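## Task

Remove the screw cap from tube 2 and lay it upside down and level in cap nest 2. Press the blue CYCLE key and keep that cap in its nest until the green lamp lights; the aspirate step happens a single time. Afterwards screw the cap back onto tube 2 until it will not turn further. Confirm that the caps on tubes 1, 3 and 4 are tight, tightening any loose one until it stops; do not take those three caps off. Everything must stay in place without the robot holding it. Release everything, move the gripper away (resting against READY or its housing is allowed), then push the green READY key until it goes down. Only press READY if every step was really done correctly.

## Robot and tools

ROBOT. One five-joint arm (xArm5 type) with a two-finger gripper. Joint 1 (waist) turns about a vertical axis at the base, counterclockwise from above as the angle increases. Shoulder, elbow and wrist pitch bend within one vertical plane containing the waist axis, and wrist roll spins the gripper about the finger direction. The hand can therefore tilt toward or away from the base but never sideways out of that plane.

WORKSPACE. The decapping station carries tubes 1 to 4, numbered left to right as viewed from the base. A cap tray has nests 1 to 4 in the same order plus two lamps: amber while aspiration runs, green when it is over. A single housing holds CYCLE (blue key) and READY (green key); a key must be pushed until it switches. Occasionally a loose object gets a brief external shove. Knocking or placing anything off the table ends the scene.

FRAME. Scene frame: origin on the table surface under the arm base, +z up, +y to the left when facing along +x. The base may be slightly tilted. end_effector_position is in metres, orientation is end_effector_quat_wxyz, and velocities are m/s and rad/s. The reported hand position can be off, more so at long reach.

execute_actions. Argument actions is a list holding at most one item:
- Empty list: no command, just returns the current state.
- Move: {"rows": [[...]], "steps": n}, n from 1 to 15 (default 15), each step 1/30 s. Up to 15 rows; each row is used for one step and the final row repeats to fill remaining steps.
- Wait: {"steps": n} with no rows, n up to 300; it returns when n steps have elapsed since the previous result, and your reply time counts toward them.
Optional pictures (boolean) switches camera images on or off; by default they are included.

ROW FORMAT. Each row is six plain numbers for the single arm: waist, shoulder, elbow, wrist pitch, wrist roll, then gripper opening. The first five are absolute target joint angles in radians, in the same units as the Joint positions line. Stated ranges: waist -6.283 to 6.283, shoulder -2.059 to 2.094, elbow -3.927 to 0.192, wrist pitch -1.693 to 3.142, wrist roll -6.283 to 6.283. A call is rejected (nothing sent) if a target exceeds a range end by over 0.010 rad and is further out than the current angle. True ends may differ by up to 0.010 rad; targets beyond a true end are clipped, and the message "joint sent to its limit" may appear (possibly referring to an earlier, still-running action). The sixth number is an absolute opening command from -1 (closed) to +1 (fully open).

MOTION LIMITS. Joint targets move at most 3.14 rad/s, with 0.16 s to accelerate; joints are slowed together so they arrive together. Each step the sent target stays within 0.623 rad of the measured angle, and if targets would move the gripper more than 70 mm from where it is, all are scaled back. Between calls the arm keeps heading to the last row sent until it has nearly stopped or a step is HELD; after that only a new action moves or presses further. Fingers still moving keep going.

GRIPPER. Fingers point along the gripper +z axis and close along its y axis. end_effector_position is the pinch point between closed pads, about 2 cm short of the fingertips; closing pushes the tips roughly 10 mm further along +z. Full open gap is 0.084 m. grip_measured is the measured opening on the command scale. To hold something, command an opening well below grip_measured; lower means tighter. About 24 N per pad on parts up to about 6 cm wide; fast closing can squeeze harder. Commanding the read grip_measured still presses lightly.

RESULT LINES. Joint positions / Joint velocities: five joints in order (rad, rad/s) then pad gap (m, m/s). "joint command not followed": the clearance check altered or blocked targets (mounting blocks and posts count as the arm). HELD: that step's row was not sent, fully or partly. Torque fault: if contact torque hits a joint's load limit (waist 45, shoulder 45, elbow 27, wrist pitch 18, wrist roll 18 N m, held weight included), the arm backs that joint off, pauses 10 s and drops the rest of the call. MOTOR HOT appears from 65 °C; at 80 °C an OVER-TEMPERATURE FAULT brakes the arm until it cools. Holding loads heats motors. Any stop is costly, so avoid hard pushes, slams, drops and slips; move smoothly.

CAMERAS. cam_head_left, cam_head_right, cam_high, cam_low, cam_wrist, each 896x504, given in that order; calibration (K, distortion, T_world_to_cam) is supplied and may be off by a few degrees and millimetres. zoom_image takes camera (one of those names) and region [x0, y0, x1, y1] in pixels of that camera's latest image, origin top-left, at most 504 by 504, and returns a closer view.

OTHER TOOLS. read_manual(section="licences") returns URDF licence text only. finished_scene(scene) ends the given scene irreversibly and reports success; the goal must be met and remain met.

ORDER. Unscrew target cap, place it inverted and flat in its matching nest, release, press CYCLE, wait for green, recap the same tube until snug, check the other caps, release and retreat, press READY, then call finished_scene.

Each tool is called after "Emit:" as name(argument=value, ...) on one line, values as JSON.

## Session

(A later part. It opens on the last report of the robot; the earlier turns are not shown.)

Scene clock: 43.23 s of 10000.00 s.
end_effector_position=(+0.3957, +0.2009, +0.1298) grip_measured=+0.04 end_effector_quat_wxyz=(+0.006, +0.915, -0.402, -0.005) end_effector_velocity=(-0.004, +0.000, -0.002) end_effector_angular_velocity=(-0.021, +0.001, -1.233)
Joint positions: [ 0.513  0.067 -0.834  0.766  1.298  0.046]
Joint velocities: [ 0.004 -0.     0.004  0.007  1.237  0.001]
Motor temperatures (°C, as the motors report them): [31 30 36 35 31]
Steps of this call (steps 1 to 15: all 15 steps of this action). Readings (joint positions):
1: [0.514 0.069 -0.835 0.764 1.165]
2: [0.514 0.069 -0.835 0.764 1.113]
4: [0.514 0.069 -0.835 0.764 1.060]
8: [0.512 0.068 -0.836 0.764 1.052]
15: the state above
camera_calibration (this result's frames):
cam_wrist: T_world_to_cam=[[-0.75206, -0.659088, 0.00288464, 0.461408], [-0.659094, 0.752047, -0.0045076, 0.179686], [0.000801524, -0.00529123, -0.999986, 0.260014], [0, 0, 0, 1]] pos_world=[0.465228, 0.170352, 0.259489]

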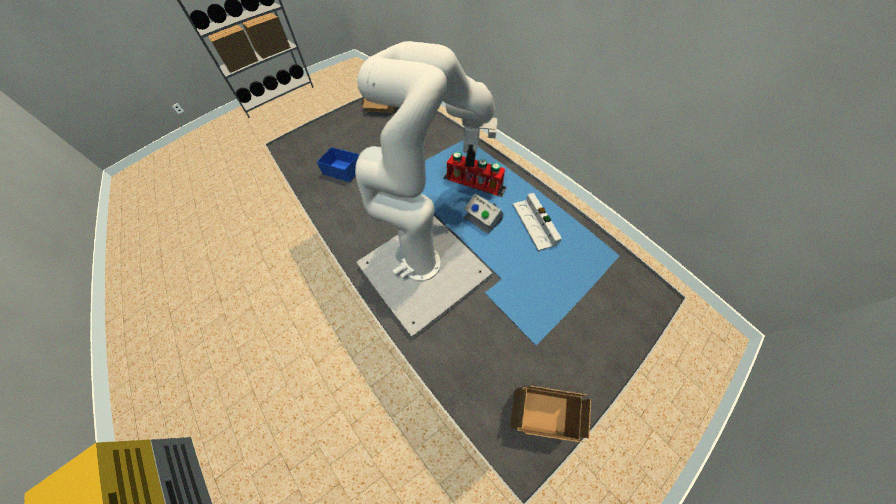

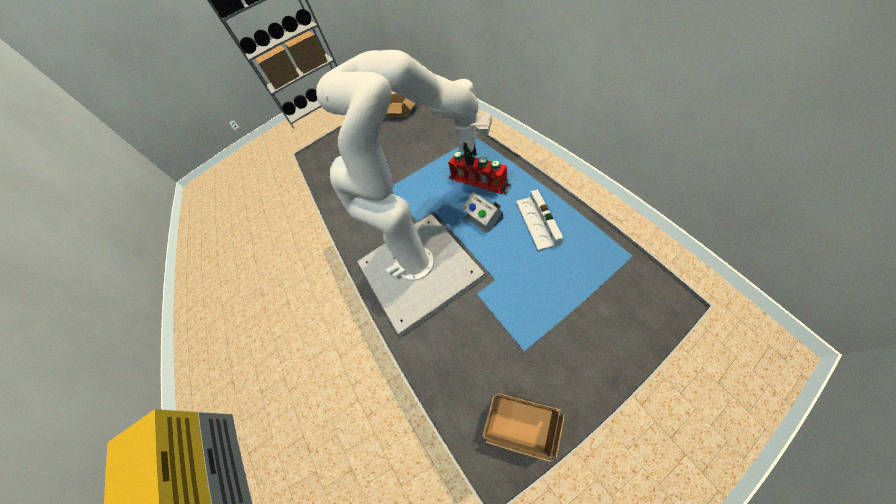

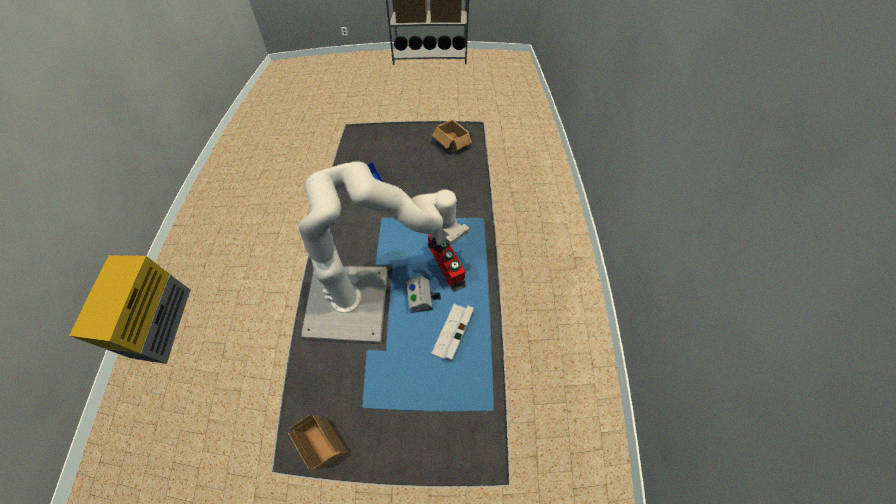

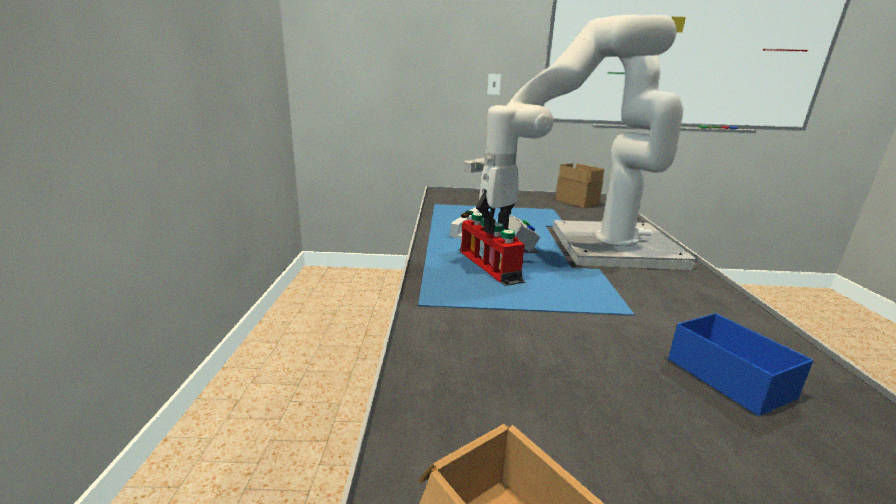

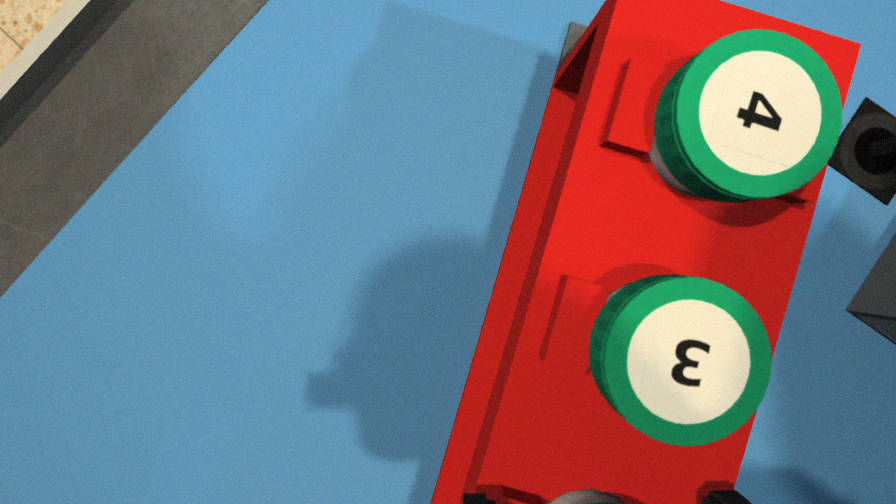

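Emit:
execute_actions(actions=[{"rows":[[0.514,0.064,-0.830,0.766,2.2,0.05]],"steps":13}], pictures=false)

Emit:
execute_actions(actions=[{"rows":[[0.514,0.064,-0.830,0.766,2.15,0.05],[0.514,0.064,-0.830,0.766,2.15,0.05],[0.514,0.064,-0.830,0.766,2.15,0.05],[0.514,0.064,-0.830,0.766,2.15,-0.7],[0.514,0.064,-0.830,0.766,2.15,-0.7],[0.514,0.064,-0.830,0.766,2.15,-0.7],[0.514,0.064,-0.830,0.766,2.15,-0.7],[0.514,0.064,-0.830,0.766,2.15,-0.7],[0.514,0.064,-0.830,0.766,2.15,-0.7],[0.514,0.062,-0.831,0.769,1.0,-0.7]],"steps":15}], pictures=false)

Emit:
execute_actions(actions=[{"rows":[[0.514,0.062,-0.831,0.769,1.0,-0.7],[0.514,0.062,-0.831,0.769,1.0,-0.7],[0.514,0.062,-0.831,0.769,1.0,-0.7],[0.514,0.062,-0.831,0.769,1.0,-0.7],[0.514,0.062,-0.831,0.769,1.0,-0.7],[0.514,0.062,-0.831,0.769,1.0,-0.7],[0.514,0.062,-0.831,0.769,1.0,-0.7],[0.514,0.062,-0.831,0.769,1.0,-0.7],[0.514,0.062,-0.831,0.769,1.0,-0.7],[0.514,0.062,-0.831,0.769,1.0,-0.7],[0.514,0.062,-0.831,0.769,1.0,-0.7],[0.514,0.062,-0.831,0.769,1.05,0.05]],"steps":15}], pictures=false)

Emit:
execute_actions(actions=[{"rows":[[0.514,0.062,-0.831,0.769,2.2,0.05]],"steps":15}], pictures=false)

Emit:
execute_actions(actions=[{"rows":[[0.514,0.062,-0.831,0.769,2.15,0.05],[0.514,0.062,-0.831,0.769,2.15,0.05],[0.514,0.062,-0.831,0.769,2.15,0.05],[0.514,0.062,-0.831,0.769,2.15,-0.7],[0.514,0.062,-0.831,0.769,2.15,-0.7],[0.514,0.062,-0.831,0.769,2.15,-0.7],[0.514,0.062,-0.831,0.769,2.15,-0.7],[0.514,0.062,-0.831,0.769,2.15,-0.7],[0.514,0.062,-0.831,0.769,2.15,-0.7],[0.514,0.06,-0.832,0.772,1.0,-0.7]],"steps":15}], pictures=false)

Emit:
execute_actions(actions=[{"rows":[[0.514,0.06,-0.832,0.772,1.0,-0.7],[0.514,0.06,-0.832,0.772,1.0,-0.7],[0.514,0.06,-0.832,0.772,1.0,-0.7],[0.514,0.06,-0.832,0.772,1.0,-0.7],[0.514,0.06,-0.832,0.772,1.0,-0.7],[0.514,0.06,-0.832,0.772,1.0,-0.7],[0.514,0.06,-0.832,0.772,1.0,-0.7],[0.514,0.06,-0.832,0.772,1.0,-0.7],[0.514,0.06,-0.832,0.772,1.0,-0.7],[0.514,0.06,-0.832,0.772,1.0,-0.7],[0.514,0.06,-0.832,0.772,1.0,-0.7],[0.514,0.06,-0.832,0.772,1.05,0.05]],"steps":15}], pictures=false)

Emit:
execute_actions(actions=[{"rows":[[0.514,0.06,-0.832,0.772,2.2,0.05]],"steps":15}], pictures=false)

Emit:
execute_actions(actions=[{"rows":[[0.514,0.06,-0.832,0.772,2.15,0.05],[0.514,0.06,-0.832,0.772,2.15,0.05],[0.514,0.06,-0.832,0.772,2.15,0.05],[0.514,0.06,-0.832,0.772,2.15,-0.7],[0.514,0.06,-0.832,0.772,2.15,-0.7],[0.514,0.06,-0.832,0.772,2.15,-0.7],[0.514,0.06,-0.832,0.772,2.15,-0.7],[0.514,0.06,-0.832,0.772,2.15,-0.7],[0.514,0.06,-0.832,0.772,2.15,-0.7],[0.514,0.058,-0.833,0.775,1.0,-0.7]],"steps":15}], pictures=false)

Emit:
execute_actions(actions=[{"rows":[[0.514,0.058,-0.833,0.775,1.0,-0.7],[0.514,0.058,-0.833,0.775,1.0,-0.7],[0.514,0.058,-0.833,0.775,1.0,-0.7],[0.514,0.058,-0.833,0.775,1.0,-0.7],[0.514,0.058,-0.833,0.775,1.0,-0.7],[0.514,0.058,-0.833,0.775,1.0,-0.7],[0.514,0.058,-0.833,0.775,1.0,-0.7],[0.514,0.058,-0.833,0.775,1.0,-0.7],[0.514,0.058,-0.833,0.775,1.0,-0.7],[0.514,0.058,-0.833,0.775,1.0,-0.7],[0.514,0.058,-0.833,0.775,1.0,-0.7],[0.514,0.058,-0.833,0.775,1.05,0.05]],"steps":15}], pictures=false)

Emit:
execute_actions(actions=[{"rows":[[0.514,0.058,-0.833,0.775,1.4,0.05]],"steps":8}])

Emit:
zoom_image(camera="cam_low", region=[440,160,560,270])

Scene clock: 62.57 s of 10000.00 s.
end_effector_position=(+0.3944, +0.2006, +0.1296) grip_measured=+0.04 end_effector_quat_wxyz=(+0.008, +0.687, -0.726, -0.002) end_effector_velocity=(-0.001, -0.001, +0.000) end_effector_angular_velocity=(-0.018, -0.010, -1.309)
Joint positions: [ 0.514  0.064 -0.83   0.766  2.096  0.046]
Joint velocities: [-0.    -0.003  0.004 -0.002  1.309 -0.   ]
Motor temperatures (°C, as the motors report them): [31 30 36 34 31]
Steps of this call (steps 1 to 30: the robot went on to your last target; steps 31 to 567: nothing new was sent; steps 568 to 580: all 13 steps of this action). Readings (joint positions):
568: [0.514 0.067 -0.834 0.767 1.400]
569: [0.514 0.067 -0.834 0.767 1.404]
571: [0.514 0.067 -0.834 0.767 1.447]
575: [0.514 0.066 -0.832 0.766 1.724]
580: the state above

Scene clock: 63.07 s of 10000.00 s.
end_effector_position=(+0.3937, +0.2006, +0.1294) grip_measured=-0.25 end_effector_quat_wxyz=(+0.008, +0.725, -0.689, -0.003) end_effector_velocity=(+0.004, -0.001, +0.002) end_effector_angular_velocity=(+0.038, +0.008, +2.164)
Joint positions: [ 0.515  0.064 -0.829  0.767  1.992  0.033]
Joint velocities: [-0.006  0.    -0.006 -0.004 -2.171 -0.   ]
Motor temperatures (°C, as the motors report them): [31 30 36 34 31]
Steps of this call (steps 1 to 15: all 15 steps of this action). Readings (joint positions):
1: [0.514 0.064 -0.830 0.766 2.132]
2: [0.514 0.064 -0.830 0.766 2.153]
4: [0.514 0.064 -0.830 0.766 2.159]
8: [0.515 0.064 -0.829 0.768 2.152]
15: the state above

Scene clock: 63.57 s of 10000.00 s.
end_effector_position=(+0.3952, +0.2006, +0.1316) grip_measured=-0.07 end_effector_quat_wxyz=(+0.005, +0.959, -0.282, -0.005) end_effector_velocity=(+0.002, -0.008, +0.012) end_effector_angular_velocity=(+0.001, -0.004, -0.057)
Joint positions: [ 0.513  0.061 -0.832  0.769  1.042  0.041]
Joint velocities: [-0.02  -0.031 -0.     0.028  0.038  0.08 ]
Motor temperatures (°C, as the motors report them): [31 30 36 34 31]
Steps of this call (steps 1 to 15: all 15 steps of this action). Readings (joint positions):
1: [0.514 0.064 -0.830 0.767 1.913]
2: [0.514 0.064 -0.830 0.767 1.825]
4: [0.514 0.064 -0.830 0.767 1.644]
8: [0.514 0.064 -0.831 0.767 1.296]
15: the state above

Scene clock: 64.07 s of 10000.00 s.
end_effector_position=(+0.3944, +0.2006, +0.1307) grip_measured=+0.04 end_effector_quat_wxyz=(+0.007, +0.727, -0.687, -0.003) end_effector_velocity=(-0.001, -0.000, -0.001) end_effector_angular_velocity=(-0.031, -0.012, -2.062)
Joint positions: [ 0.514  0.062 -0.831  0.769  1.986  0.046]
Joint velocities: [ 0.001  0.001  0.     0.001  2.063 -0.   ]
Motor temperatures (°C, as the motors report them): [31 30 36 34 31]
Steps of this call (steps 1 to 15: all 15 steps of this action). Readings (joint positions):
1: [0.513 0.060 -0.832 0.770 1.044]
2: [0.513 0.060 -0.832 0.770 1.050]
4: [0.513 0.060 -0.832 0.770 1.098]
8: [0.513 0.061 -0.831 0.770 1.384]
15: the state above

Scene clock: 64.57 s of 10000.00 s.
end_effector_position=(+0.3938, +0.2005, +0.1304) grip_measured=-0.25 end_effector_quat_wxyz=(+0.008, +0.725, -0.689, -0.003) end_effector_velocity=(+0.005, -0.001, +0.004) end_effector_angular_velocity=(+0.038, +0.008, +2.159)
Joint positions: [ 0.514  0.062 -0.83   0.77   1.992  0.033]
Joint velocities: [-0.008 -0.001 -0.009  0.001 -2.168 -0.   ]
Motor temperatures (°C, as the motors report them): [31 30 36 34 31]
Steps of this call (steps 1 to 15: all 15 steps of this action). Readings (joint positions):
1: [0.514 0.062 -0.831 0.769 2.048]
2: [0.514 0.062 -0.831 0.769 2.097]
4: [0.514 0.062 -0.831 0.769 2.144]
8: [0.515 0.062 -0.830 0.771 2.149]
15: the state above

Scene clock: 65.07 s of 10000.00 s.
end_effector_position=(+0.3950, +0.2007, +0.1321) grip_measured=-0.07 end_effector_quat_wxyz=(+0.005, +0.959, -0.282, -0.005) end_effector_velocity=(-0.009, -0.007, -0.010) end_effector_angular_velocity=(-0.016, +0.030, -0.044)
Joint positions: [ 0.514  0.06  -0.833  0.772  1.042  0.041]
Joint velocities: [-0.005  0.005  0.018  0.011  0.039  0.08 ]
Motor temperatures (°C, as the motors report them): [31 30 36 34 31]
Steps of this call (steps 1 to 15: all 15 steps of this action). Readings (joint positions):
1: [0.514 0.062 -0.831 0.770 1.913]
2: [0.514 0.062 -0.831 0.770 1.825]
4: [0.514 0.062 -0.832 0.770 1.644]
8: [0.513 0.060 -0.833 0.770 1.296]
15: the state above

Scene clock: 65.57 s of 10000.00 s.
end_effector_position=(+0.3944, +0.2006, +0.1316) grip_measured=+0.04 end_effector_quat_wxyz=(+0.007, +0.727, -0.687, -0.003) end_effector_velocity=(+0.001, -0.000, +0.000) end_effector_angular_velocity=(-0.029, -0.015, -2.064)
Joint positions: [ 0.514  0.06  -0.832  0.772  1.986  0.046]
Joint velocities: [-0.001  0.    -0.    -0.001  2.063  0.   ]
Motor temperatures (°C, as the motors report them): [31 30 36 34 31]
Steps of this call (steps 1 to 15: all 15 steps of this action). Readings (joint positions):
1: [0.513 0.060 -0.832 0.772 1.044]
2: [0.513 0.060 -0.832 0.772 1.050]
4: [0.514 0.060 -0.832 0.772 1.098]
8: [0.514 0.060 -0.832 0.772 1.384]
15: the state above

Scene clock: 66.07 s of 10000.00 s.
end_effector_position=(+0.3939, +0.2005, +0.1315) grip_measured=-0.25 end_effector_quat_wxyz=(+0.008, +0.725, -0.689, -0.003) end_effector_velocity=(+0.005, -0.002, +0.001) end_effector_angular_velocity=(+0.037, +0.010, +2.158)
Joint positions: [ 0.514  0.06  -0.831  0.773  1.992  0.033]
Joint velocities: [-0.009  0.003 -0.006 -0.005 -2.167 -0.   ]
Motor temperatures (°C, as the motors report them): [31 30 36 34 31]
Steps of this call (steps 1 to 15: all 15 steps of this action). Readings (joint positions):
1: [0.514 0.060 -0.832 0.772 2.049]
2: [0.514 0.060 -0.832 0.772 2.097]
4: [0.514 0.060 -0.832 0.772 2.144]
8: [0.515 0.060 -0.831 0.774 2.149]
15: the state above

Scene clock: 66.57 s of 10000.00 s.
end_effector_position=(+0.3949, +0.2007, +0.1329) grip_measured=-0.07 end_effector_quat_wxyz=(+0.005, +0.959, -0.282, -0.005) end_effector_velocity=(-0.010, -0.009, -0.010) end_effector_angular_velocity=(-0.018, +0.034, -0.047)
Joint positions: [ 0.514  0.058 -0.834  0.775  1.042  0.041]
Joint velocities: [-0.008  0.004  0.019  0.015  0.039  0.08 ]
Motor temperatures (°C, as the motors report them): [31 30 36 34 31]
Steps of this call (steps 1 to 15: all 15 steps of this action). Readings (joint positions):
1: [0.514 0.060 -0.832 0.773 1.913]
2: [0.514 0.060 -0.832 0.773 1.825]
4: [0.514 0.059 -0.833 0.773 1.643]
8: [0.514 0.058 -0.834 0.773 1.296]
15: the state above

Scene clock: 66.83 s of 10000.00 s.
end_effector_position=(+0.3944, +0.2005, +0.1326) grip_measured=+0.04 end_effector_quat_wxyz=(+0.006, +0.915, -0.403, -0.005) end_effector_velocity=(-0.001, +0.000, -0.001) end_effector_angular_velocity=(-0.019, -0.007, -1.225)
Joint positions: [ 0.514  0.058 -0.833  0.775  1.3    0.046]
Joint velocities: [0.001 0.001 0.    0.001 1.227 0.001]
Motor temperatures (°C, as the motors report them): [31 30 36 34 31]
Steps of this call (steps 1 to 8: all 8 steps of this action). Readings (joint positions):
1: [0.513 0.058 -0.833 0.775 1.044]
2: [0.513 0.058 -0.833 0.775 1.050]
4: [0.514 0.058 -0.833 0.775 1.097]
8: the state above
camera_calibration (this result's frames):
cam_wrist: T_world_to_cam=[[-0.752606, -0.65846, 0.00384215, 0.460153], [-0.658471, 0.752594, -0.0042773, 0.178796], [-0.0000751493, -0.00574906, -0.999983, 0.2633], [0, 0, 0, 1]] pos_world=[0.464065, 0.169945, 0.262292]

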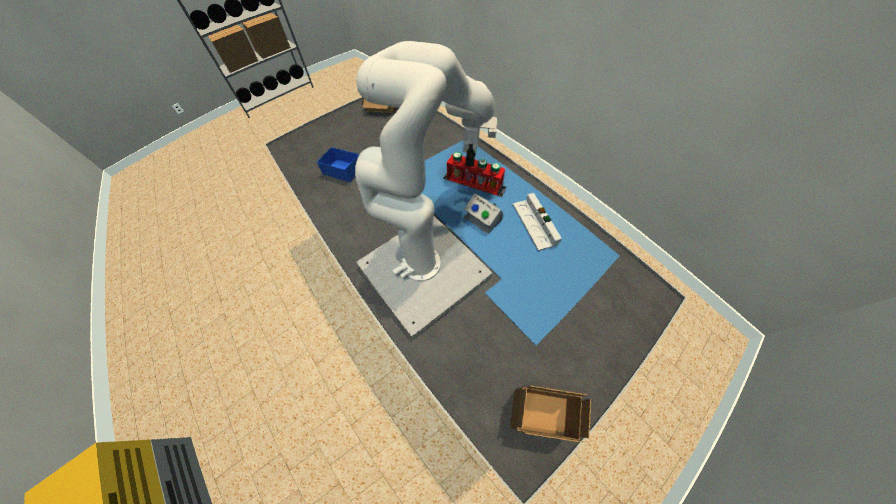

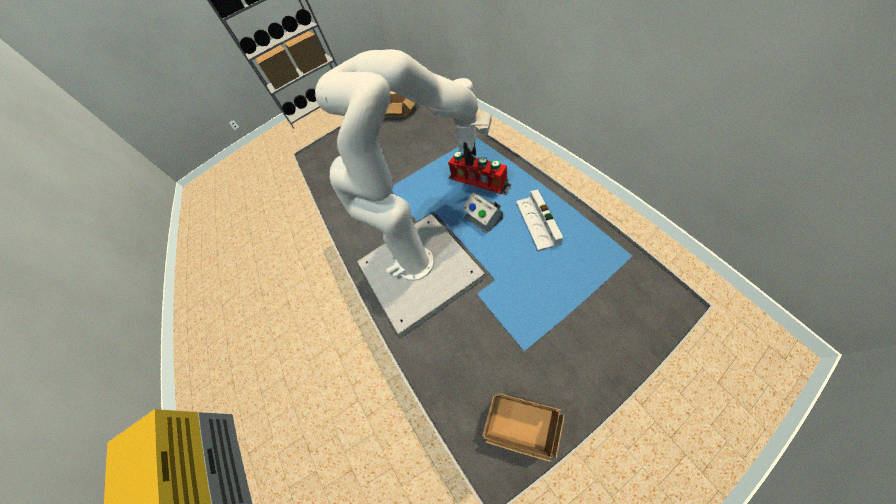

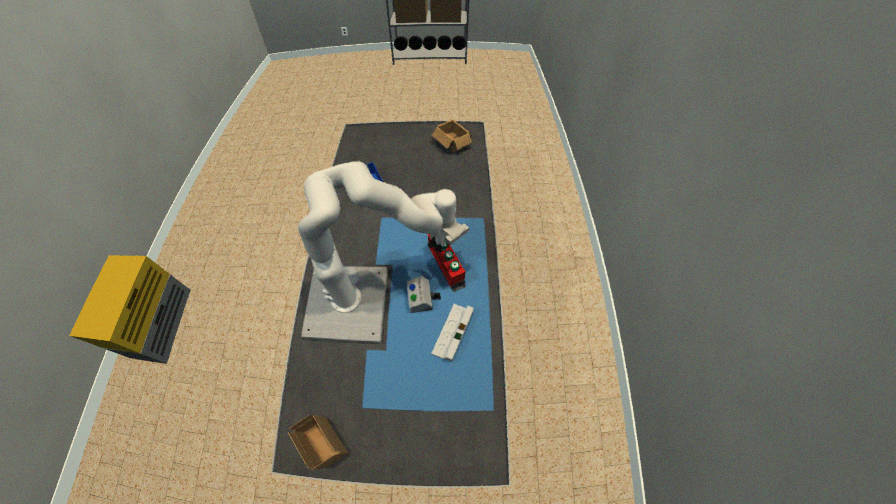

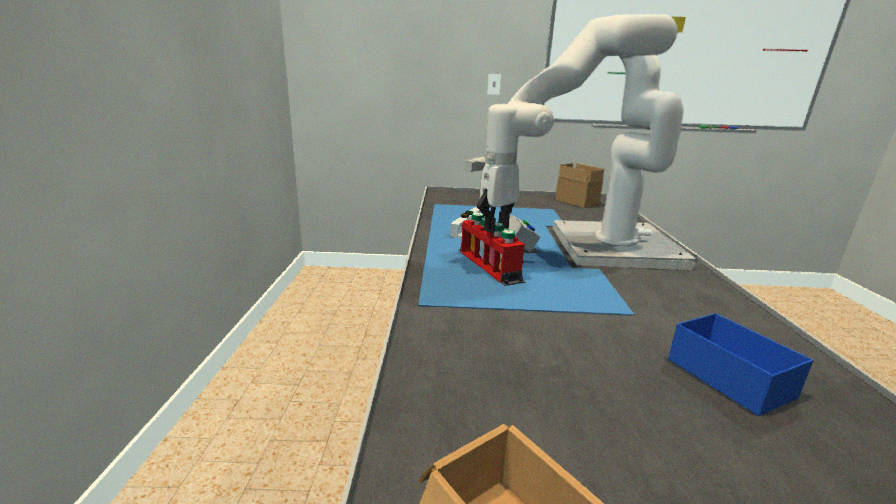

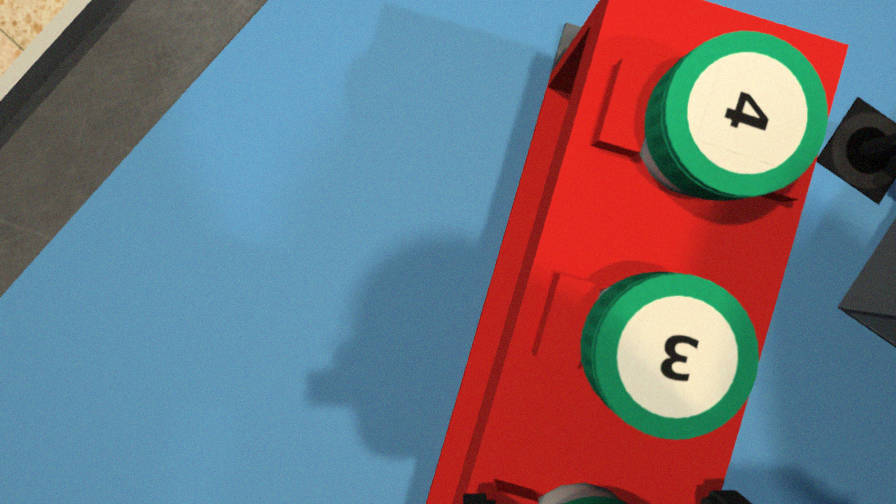

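Region (440, 160, 560, 270) of cam_low's 896x504 image, scaled by 4.200, with more detail than that image has; it fills the top 462 rows of this view, and the rest is white.

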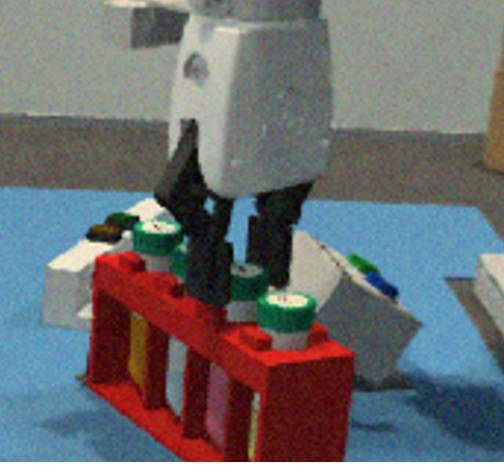

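Emit:
execute_actions(actions=[{"rows":[[0.514,0.058,-0.833,0.775,2.2,0.05]],"steps":12}], pictures=false)

Emit:
execute_actions(actions=[{"rows":[[0.514,0.058,-0.833,0.775,2.15,0.05],[0.514,0.058,-0.833,0.775,2.15,0.05],[0.514,0.058,-0.833,0.775,2.15,0.05],[0.514,0.058,-0.833,0.775,2.15,-0.7],[0.514,0.058,-0.833,0.775,2.15,-0.7],[0.514,0.058,-0.833,0.775,2.15,-0.7],[0.514,0.058,-0.833,0.775,2.15,-0.7],[0.514,0.058,-0.833,0.775,2.15,-0.7],[0.514,0.058,-0.833,0.775,2.15,-0.7],[0.514,0.056,-0.834,0.778,1.0,-0.7]],"steps":15}], pictures=false)

Emit:
execute_actions(actions=[{"rows":[[0.514,0.056,-0.834,0.778,1.0,-0.7],[0.514,0.056,-0.834,0.778,1.0,-0.7],[0.514,0.056,-0.834,0.778,1.0,-0.7],[0.514,0.056,-0.834,0.778,1.0,-0.7],[0.514,0.056,-0.834,0.778,1.0,-0.7],[0.514,0.056,-0.834,0.778,1.0,-0.7],[0.514,0.056,-0.834,0.778,1.0,-0.7],[0.514,0.056,-0.834,0.778,1.0,-0.7],[0.514,0.056,-0.834,0.778,1.0,-0.7],[0.514,0.056,-0.834,0.778,1.0,-0.7],[0.514,0.056,-0.834,0.778,1.0,-0.7],[0.514,0.056,-0.834,0.778,1.05,0.05]],"steps":15}], pictures=false)

Emit:
execute_actions(actions=[{"rows":[[0.514,0.056,-0.834,0.778,2.2,0.05]],"steps":15}], pictures=false)

Emit:
execute_actions(actions=[{"rows":[[0.514,0.056,-0.834,0.778,2.15,0.05],[0.514,0.056,-0.834,0.778,2.15,0.05],[0.514,0.056,-0.834,0.778,2.15,0.05],[0.514,0.056,-0.834,0.778,2.15,-0.7],[0.514,0.056,-0.834,0.778,2.15,-0.7],[0.514,0.056,-0.834,0.778,2.15,-0.7],[0.514,0.056,-0.834,0.778,2.15,-0.7],[0.514,0.056,-0.834,0.778,2.15,-0.7],[0.514,0.056,-0.834,0.778,2.15,-0.7],[0.514,0.054,-0.835,0.781,1.0,-0.7]],"steps":15}], pictures=false)

Emit:
execute_actions(actions=[{"rows":[[0.514,0.054,-0.835,0.781,1.0,-0.7],[0.514,0.054,-0.835,0.781,1.0,-0.7],[0.514,0.054,-0.835,0.781,1.0,-0.7],[0.514,0.054,-0.835,0.781,1.0,-0.7],[0.514,0.054,-0.835,0.781,1.0,-0.7],[0.514,0.054,-0.835,0.781,1.0,-0.7],[0.514,0.054,-0.835,0.781,1.0,-0.7],[0.514,0.054,-0.835,0.781,1.0,-0.7],[0.514,0.054,-0.835,0.781,1.0,-0.7],[0.514,0.054,-0.835,0.781,1.0,-0.7],[0.514,0.054,-0.835,0.781,1.0,-0.7],[0.514,0.054,-0.835,0.781,1.05,0.05]],"steps":15}], pictures=false)

Emit:
execute_actions(actions=[{"rows":[[0.514,0.054,-0.835,0.781,2.2,0.05]],"steps":15}], pictures=false)

Emit:
execute_actions(actions=[{"rows":[[0.514,0.054,-0.835,0.781,2.15,0.05],[0.514,0.054,-0.835,0.781,2.15,0.05],[0.514,0.054,-0.835,0.781,2.15,0.05],[0.514,0.054,-0.835,0.781,2.15,-0.7],[0.514,0.054,-0.835,0.781,2.15,-0.7],[0.514,0.054,-0.835,0.781,2.15,-0.7],[0.514,0.054,-0.835,0.781,2.15,-0.7],[0.514,0.054,-0.835,0.781,2.15,-0.7],[0.514,0.054,-0.835,0.781,2.15,-0.7],[0.514,0.052,-0.836,0.784,1.0,-0.7]],"steps":15}], pictures=false)

Emit:
execute_actions(actions=[{"rows":[[0.514,0.052,-0.836,0.784,1.0,-0.7]],"steps":13}], pictures=false)

Emit:
execute_actions(actions=[{"rows":[[0.514,0.04,-0.842,0.802,1.0,-0.7]],"steps":12}])

Emit:
zoom_image(camera="cam_head_right", region=[430,120,530,200])

Scene clock: 91.87 s of 10000.00 s.
end_effector_position=(+0.3944, +0.2006, +0.1326) grip_measured=+0.04 end_effector_quat_wxyz=(+0.008, +0.706, -0.708, -0.003) end_effector_velocity=(-0.000, -0.000, +0.000) end_effector_angular_velocity=(-0.025, -0.012, -1.769)
Joint positions: [ 0.514  0.058 -0.833  0.775  2.045  0.046]
Joint velocities: [ 0.    -0.001  0.001  0.001  1.769 -0.   ]
Motor temperatures (°C, as the motors report them): [31 31 36 33 31]
Steps of this call (steps 1 to 30: the robot went on to your last target; steps 31 to 739: nothing new was sent; steps 740 to 751: all 12 steps of this action). Readings (joint positions):
740: [0.514 0.058 -0.833 0.775 1.400]
741: [0.514 0.058 -0.833 0.775 1.404]
743: [0.514 0.058 -0.833 0.775 1.447]
747: [0.514 0.058 -0.833 0.775 1.724]
751: the state above

Scene clock: 92.37 s of 10000.00 s.
end_effector_position=(+0.3940, +0.2006, +0.1325) grip_measured=-0.25 end_effector_quat_wxyz=(+0.008, +0.725, -0.689, -0.003) end_effector_velocity=(+0.004, -0.001, +0.002) end_effector_angular_velocity=(+0.037, +0.009, +2.162)
Joint positions: [ 0.514  0.058 -0.833  0.776  1.992  0.033]
Joint velocities: [-0.005  0.001 -0.008 -0.001 -2.168 -0.   ]
Motor temperatures (°C, as the motors report them): [31 31 36 33 31]
Steps of this call (steps 1 to 15: all 15 steps of this action). Readings (joint positions):
1: [0.514 0.058 -0.833 0.775 2.096]
2: [0.514 0.058 -0.833 0.775 2.131]
4: [0.514 0.058 -0.833 0.775 2.152]
8: [0.515 0.058 -0.832 0.776 2.151]
15: the state above

Scene clock: 92.87 s of 10000.00 s.
end_effector_position=(+0.3948, +0.2006, +0.1339) grip_measured=-0.07 end_effector_quat_wxyz=(+0.005, +0.959, -0.282, -0.006) end_effector_velocity=(-0.009, -0.010, -0.010) end_effector_angular_velocity=(-0.017, +0.031, -0.051)
Joint positions: [ 0.514  0.056 -0.834  0.778  1.042  0.041]
Joint velocities: [-0.012  0.005  0.02   0.011  0.039  0.08 ]
Motor temperatures (°C, as the motors report them): [31 31 36 33 31]
Steps of this call (steps 1 to 15: all 15 steps of this action). Readings (joint positions):
1: [0.514 0.058 -0.833 0.776 1.913]
2: [0.514 0.058 -0.833 0.776 1.825]
4: [0.514 0.057 -0.834 0.776 1.643]
8: [0.514 0.056 -0.835 0.777 1.296]
15: the state above

Scene clock: 93.37 s of 10000.00 s.
end_effector_position=(+0.3944, +0.2006, +0.1337) grip_measured=+0.04 end_effector_quat_wxyz=(+0.007, +0.727, -0.687, -0.003) end_effector_velocity=(-0.001, -0.001, -0.001) end_effector_angular_velocity=(-0.031, -0.011, -2.063)
Joint positions: [ 0.514  0.056 -0.834  0.778  1.986  0.046]
Joint velocities: [-0.     0.001  0.002  0.001  2.062 -0.   ]
Motor temperatures (°C, as the motors report them): [31 31 36 33 31]
Steps of this call (steps 1 to 15: all 15 steps of this action). Readings (joint positions):
1: [0.513 0.056 -0.834 0.778 1.044]
2: [0.513 0.056 -0.834 0.778 1.050]
4: [0.513 0.056 -0.834 0.778 1.098]
8: [0.514 0.056 -0.834 0.778 1.384]
15: the state above

Scene clock: 93.87 s of 10000.00 s.
end_effector_position=(+0.3941, +0.2007, +0.1336) grip_measured=-0.25 end_effector_quat_wxyz=(+0.008, +0.725, -0.689, -0.003) end_effector_velocity=(+0.004, +0.000, +0.002) end_effector_angular_velocity=(+0.037, +0.008, +2.162)
Joint positions: [ 0.514  0.056 -0.834  0.779  1.992  0.033]
Joint velocities: [-0.004  0.002 -0.007 -0.004 -2.167 -0.   ]
Motor temperatures (°C, as the motors report them): [31 31 36 33 31]
Steps of this call (steps 1 to 15: all 15 steps of this action). Readings (joint positions):
1: [0.514 0.056 -0.834 0.778 2.049]
2: [0.514 0.056 -0.834 0.778 2.097]
4: [0.514 0.056 -0.834 0.778 2.144]
8: [0.515 0.056 -0.833 0.779 2.149]
15: the state above

Scene clock: 94.37 s of 10000.00 s.
end_effector_position=(+0.3947, +0.2006, +0.1349) grip_measured=-0.07 end_effector_quat_wxyz=(+0.005, +0.959, -0.282, -0.006) end_effector_velocity=(-0.011, -0.009, -0.011) end_effector_angular_velocity=(-0.019, +0.036, -0.047)
Joint positions: [ 0.514  0.054 -0.835  0.781  1.042  0.041]
Joint velocities: [-0.008  0.006  0.021  0.013  0.039  0.08 ]
Motor temperatures (°C, as the motors report them): [31 31 36 33 31]
Steps of this call (steps 1 to 15: all 15 steps of this action). Readings (joint positions):
1: [0.514 0.056 -0.834 0.779 1.913]
2: [0.514 0.056 -0.834 0.779 1.825]
4: [0.514 0.055 -0.835 0.779 1.643]
8: [0.514 0.054 -0.836 0.780 1.296]
15: the state above

Scene clock: 94.87 s of 10000.00 s.
end_effector_position=(+0.3945, +0.2006, +0.1347) grip_measured=+0.04 end_effector_quat_wxyz=(+0.007, +0.727, -0.687, -0.003) end_effector_velocity=(+0.001, +0.000, +0.001) end_effector_angular_velocity=(-0.028, -0.017, -2.062)
Joint positions: [ 0.514  0.054 -0.835  0.781  1.986  0.046]
Joint velocities: [-0.    -0.    -0.001 -0.002  2.062 -0.   ]
Motor temperatures (°C, as the motors report them): [31 31 36 33 31]
Steps of this call (steps 1 to 15: all 15 steps of this action). Readings (joint positions):
1: [0.513 0.054 -0.835 0.781 1.044]
2: [0.513 0.054 -0.835 0.781 1.050]
4: [0.514 0.054 -0.835 0.781 1.098]
8: [0.514 0.054 -0.835 0.781 1.384]
15: the state above

Scene clock: 95.37 s of 10000.00 s.
end_effector_position=(+0.3941, +0.2006, +0.1346) grip_measured=-0.25 end_effector_quat_wxyz=(+0.008, +0.725, -0.689, -0.003) end_effector_velocity=(+0.004, -0.002, +0.001) end_effector_angular_velocity=(+0.036, +0.009, +2.158)
Joint positions: [ 0.514  0.054 -0.835  0.782  1.992  0.033]
Joint velocities: [-0.009  0.002 -0.005 -0.005 -2.167 -0.   ]
Motor temperatures (°C, as the motors report them): [31 31 36 33 31]
Steps of this call (steps 1 to 15: all 15 steps of this action). Readings (joint positions):
1: [0.514 0.054 -0.835 0.781 2.049]
2: [0.514 0.054 -0.835 0.781 2.097]
4: [0.514 0.054 -0.835 0.781 2.144]
8: [0.515 0.054 -0.834 0.783 2.149]
15: the state above

Scene clock: 95.80 s of 10000.00 s.
end_effector_position=(+0.3953, +0.2011, +0.1364) grip_measured=-0.25 end_effector_quat_wxyz=(+0.004, +0.959, -0.284, -0.005) end_effector_velocity=(-0.000, +0.001, +0.000) end_effector_angular_velocity=(+0.007, +0.002, +0.577)
Joint positions: [ 0.514  0.052 -0.837  0.783  1.046  0.033]
Joint velocities: [ 0.002 -0.001  0.    -0.    -0.575 -0.   ]
Motor temperatures (°C, as the motors report them): [31 31 36 33 31]
Steps of this call (steps 1 to 13: all 13 steps of this action). Readings (joint positions):
1: [0.514 0.054 -0.835 0.782 1.913]
2: [0.514 0.054 -0.835 0.782 1.825]
4: [0.514 0.053 -0.836 0.782 1.643]
8: [0.514 0.052 -0.837 0.783 1.296]
13: the state above

Scene clock: 96.20 s of 10000.00 s.
end_effector_position=(+0.3950, +0.2010, +0.1421) grip_measured=-0.25 end_effector_quat_wxyz=(+0.005, +0.965, -0.262, -0.005) end_effector_velocity=(-0.003, -0.002, +0.001) end_effector_angular_velocity=(-0.007, +0.013, +0.005)
Joint positions: [ 0.514  0.04  -0.843  0.801  1.001  0.033]
Joint velocities: [-0.001 -0.003 -0.003  0.021 -0.006  0.003]
Motor temperatures (°C, as the motors report them): [31 31 36 33 31]
Steps of this call (steps 1 to 12: all 12 steps of this action). Readings (joint positions):
1: [0.514 0.052 -0.837 0.783 1.031]
2: [0.514 0.051 -0.838 0.785 1.020]
4: [0.514 0.046 -0.840 0.791 1.009]
8: [0.514 0.041 -0.842 0.799 1.002]
12: the state above
camera_calibration (this result's frames):
cam_wrist: T_world_to_cam=[[-0.524968, -0.851122, 0.000484398, 0.410086], [-0.851122, 0.524968, -0.000786658, 0.300204], [0.000415248, -0.000825252, -1, 0.271604], [0, 0, 0, 1]] pos_world=[0.470679, 0.19166, 0.271642]

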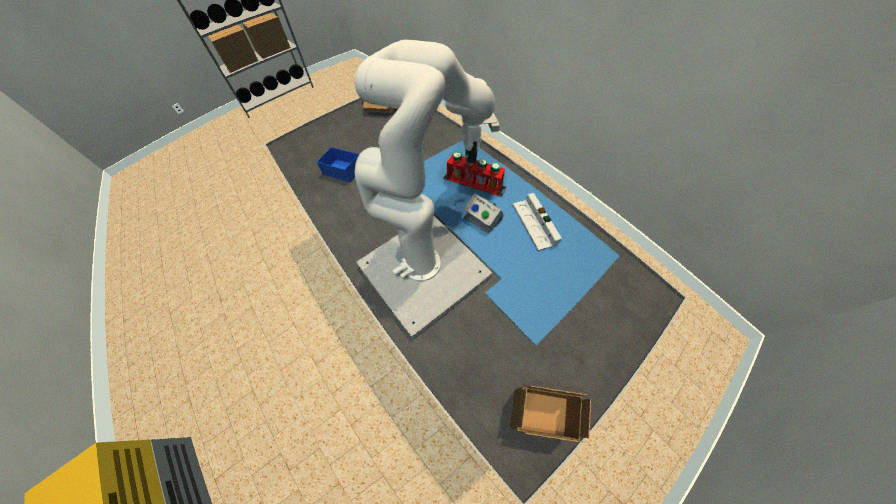

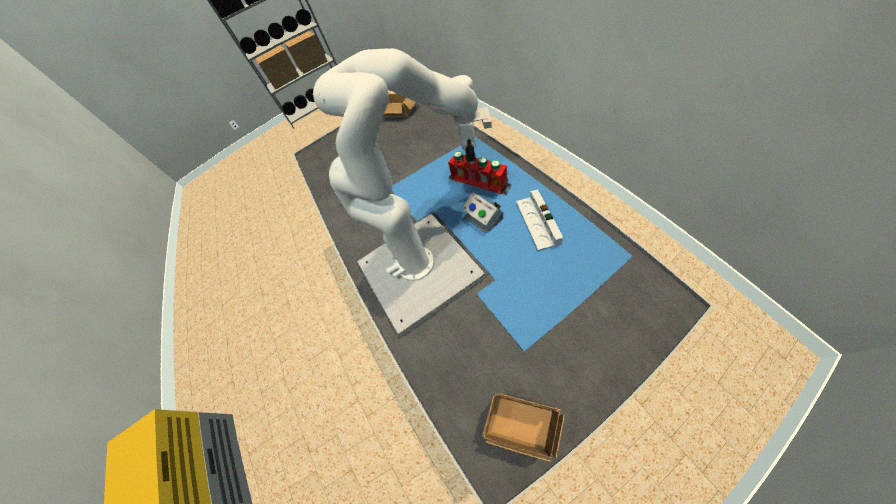

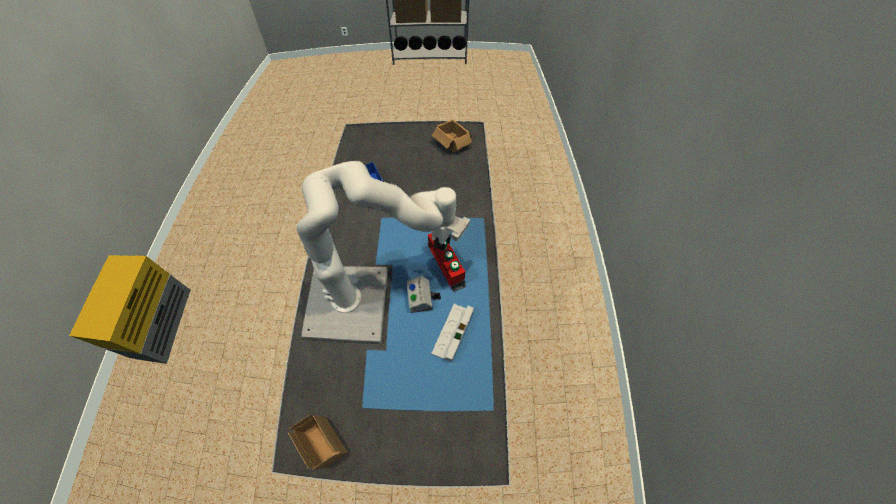

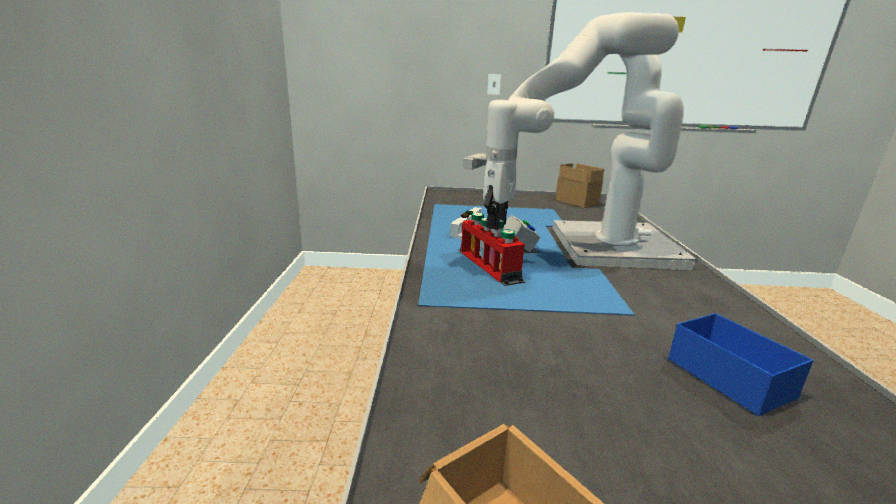

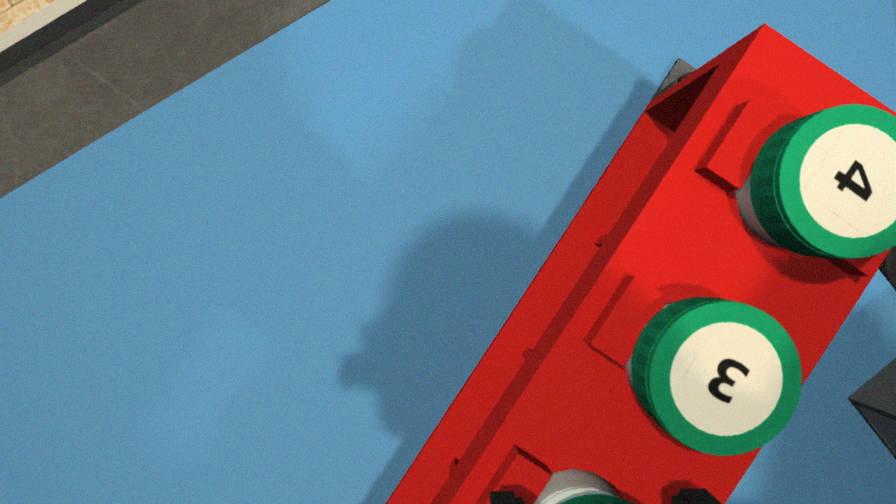

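Region (430, 120, 530, 200) of cam_head_right's 896x504 image, scaled by 5.040, with more detail than that image has; it fills the top 403 rows of this view, and the rest is white.

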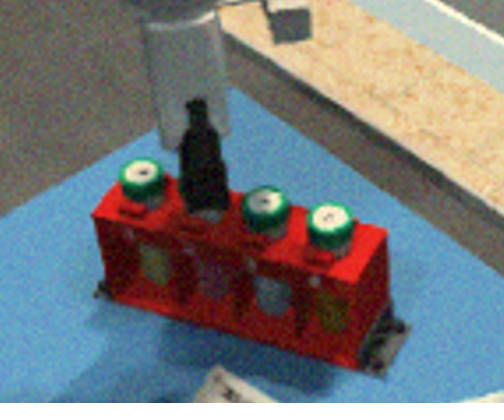

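Emit:
execute_actions(actions=[{"rows":[[0.514,-0.05,-0.90,0.95,1.0,-0.7]],"steps":12}], pictures=false)

Emit:
execute_actions(actions=[{"rows":[[-0.23,-0.265,-0.694,0.959,0,-0.7]],"steps":15}], pictures=false)

Emit:
execute_actions(actions=[{"rows":[[-0.23,-0.265,-0.694,0.959,0,-0.7]],"steps":15}])

Scene clock: 105.90 s of 10000.00 s.
end_effector_position=(+0.3933, +0.2000, +0.1909) grip_measured=-0.25 end_effector_quat_wxyz=(+0.006, +0.965, -0.262, -0.006) end_effector_velocity=(-0.014, -0.007, -0.001) end_effector_angular_velocity=(-0.024, +0.047, -0.001)
Joint positions: [ 0.514 -0.047 -0.897  0.946  1.     0.033]
Joint velocities: [ 0.    -0.011  0.003  0.06   0.001  0.   ]
Motor temperatures (°C, as the motors report them): [31 31 36 33 31]
Steps of this call (steps 1 to 15: the robot went on to your last target; steps 16 to 279: nothing new was sent; steps 280 to 291: all 12 steps of this action). Readings (joint positions):
280: [0.514 0.040 -0.842 0.802 1.000]
281: [0.514 0.039 -0.843 0.806 1.000]
283: [0.514 0.020 -0.852 0.845 1.000]
287: [0.514 -0.038 -0.893 0.926 1.000]
291: the state above

Scene clock: 106.40 s of 10000.00 s.
end_effector_position=(+0.4079, +0.0477, +0.1967) grip_measured=-0.25 end_effector_quat_wxyz=(+0.005, +0.969, -0.248, -0.007) end_effector_velocity=(-0.025, -0.345, +0.010) end_effector_angular_velocity=(+0.006, -0.000, +0.304)
Joint positions: [ 0.158 -0.156 -0.796  0.954  0.615  0.033]
Joint velocities: [-0.832 -0.233  0.218  0.012 -1.136 -0.   ]
Motor temperatures (°C, as the motors report them): [31 31 36 33 31]
Steps of this call (steps 1 to 15: all 15 steps of this action). Readings (joint positions):
1: [0.514 -0.048 -0.897 0.947 1.000]
2: [0.512 -0.049 -0.897 0.948 0.996]
4: [0.477 -0.062 -0.885 0.949 0.957]
8: [0.354 -0.101 -0.848 0.951 0.840]
15: the state above

Scene clock: 106.90 s of 10000.00 s.
end_effector_position=(+0.3691, -0.0955, +0.1999) grip_measured=-0.25 end_effector_quat_wxyz=(+0.004, +0.990, -0.142, -0.007) end_effector_velocity=(-0.033, -0.065, +0.000) end_effector_angular_velocity=(+0.002, +0.002, +0.147)
Joint positions: [-0.214 -0.261 -0.698  0.959  0.028  0.033]
Joint velocities: [-0.187 -0.055  0.053  0.003 -0.335 -0.   ]
Motor temperatures (°C, as the motors report them): [31 31 36 33 31]
Steps of this call (steps 1 to 15: all 15 steps of this action). Readings (joint positions):
1: [0.130 -0.164 -0.789 0.954 0.575]
2: [0.102 -0.171 -0.781 0.954 0.534]
4: [0.047 -0.187 -0.767 0.955 0.445]
8: [-0.066 -0.219 -0.737 0.957 0.263]
15: the state above
camera_calibration (this result's frames):
cam_wrist: T_world_to_cam=[[-0.303483, -0.952836, -0.000678471, 0.0528896], [-0.952833, 0.30348, 0.00317584, 0.449444], [-0.00282015, 0.00161028, -0.999995, 0.330595], [0, 0, 0, 1]] pos_world=[0.445228, -0.0865344, 0.329201]

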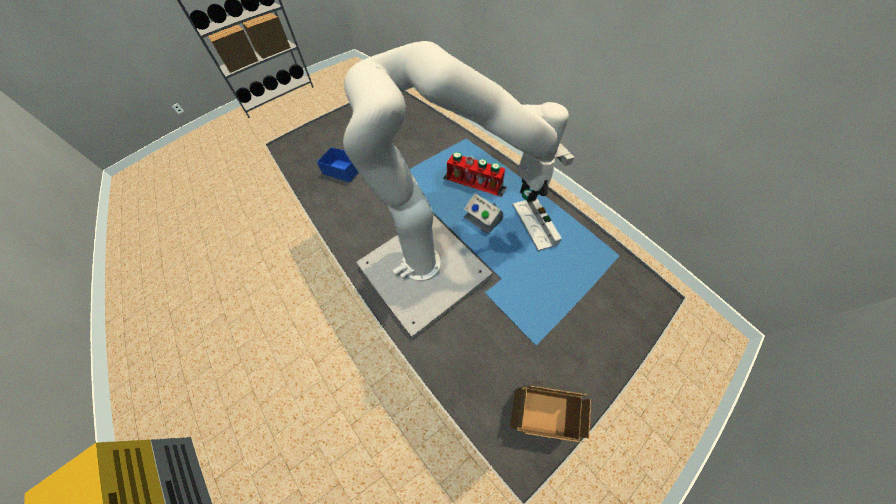

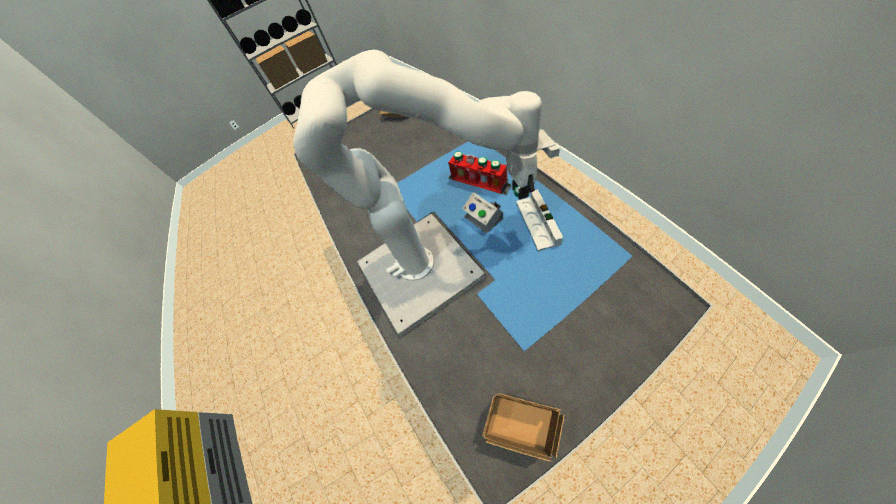

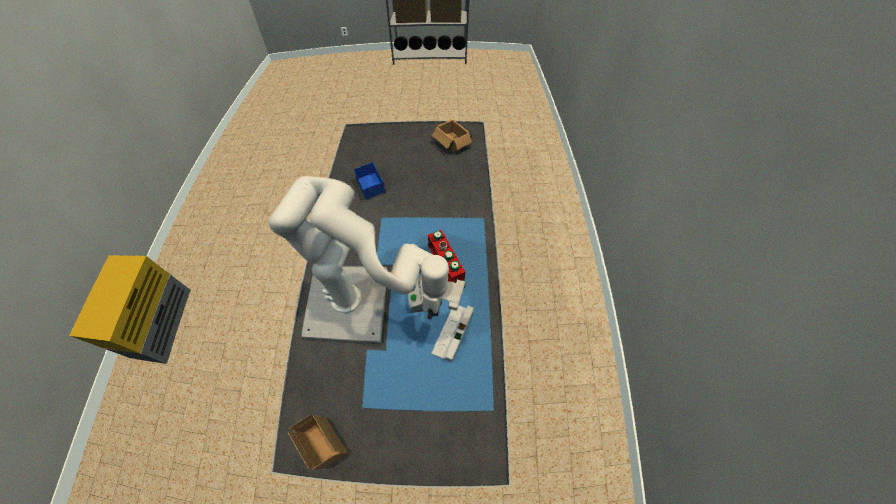

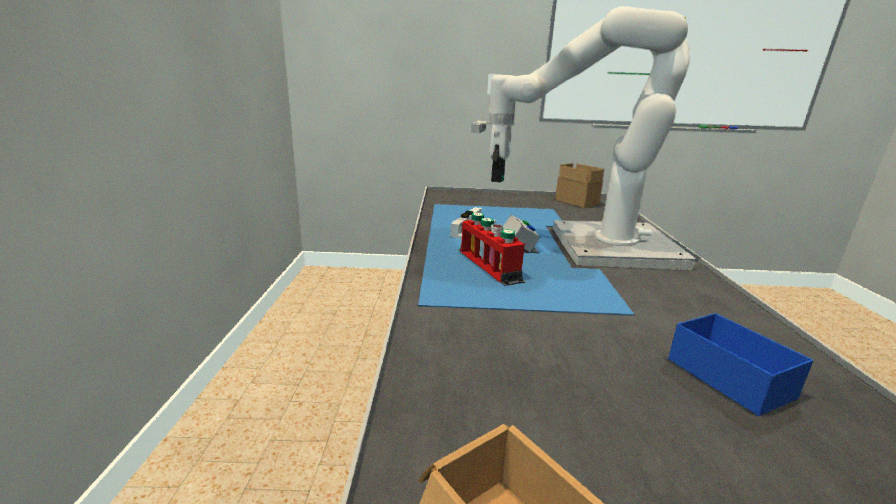

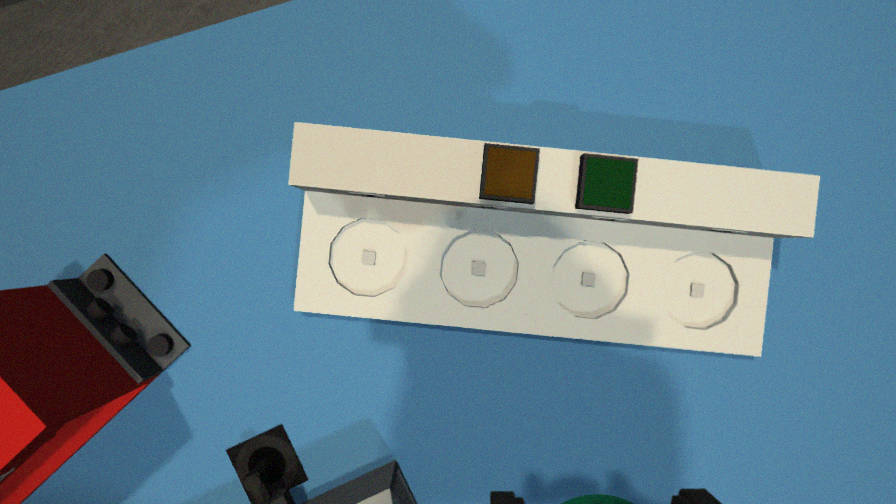

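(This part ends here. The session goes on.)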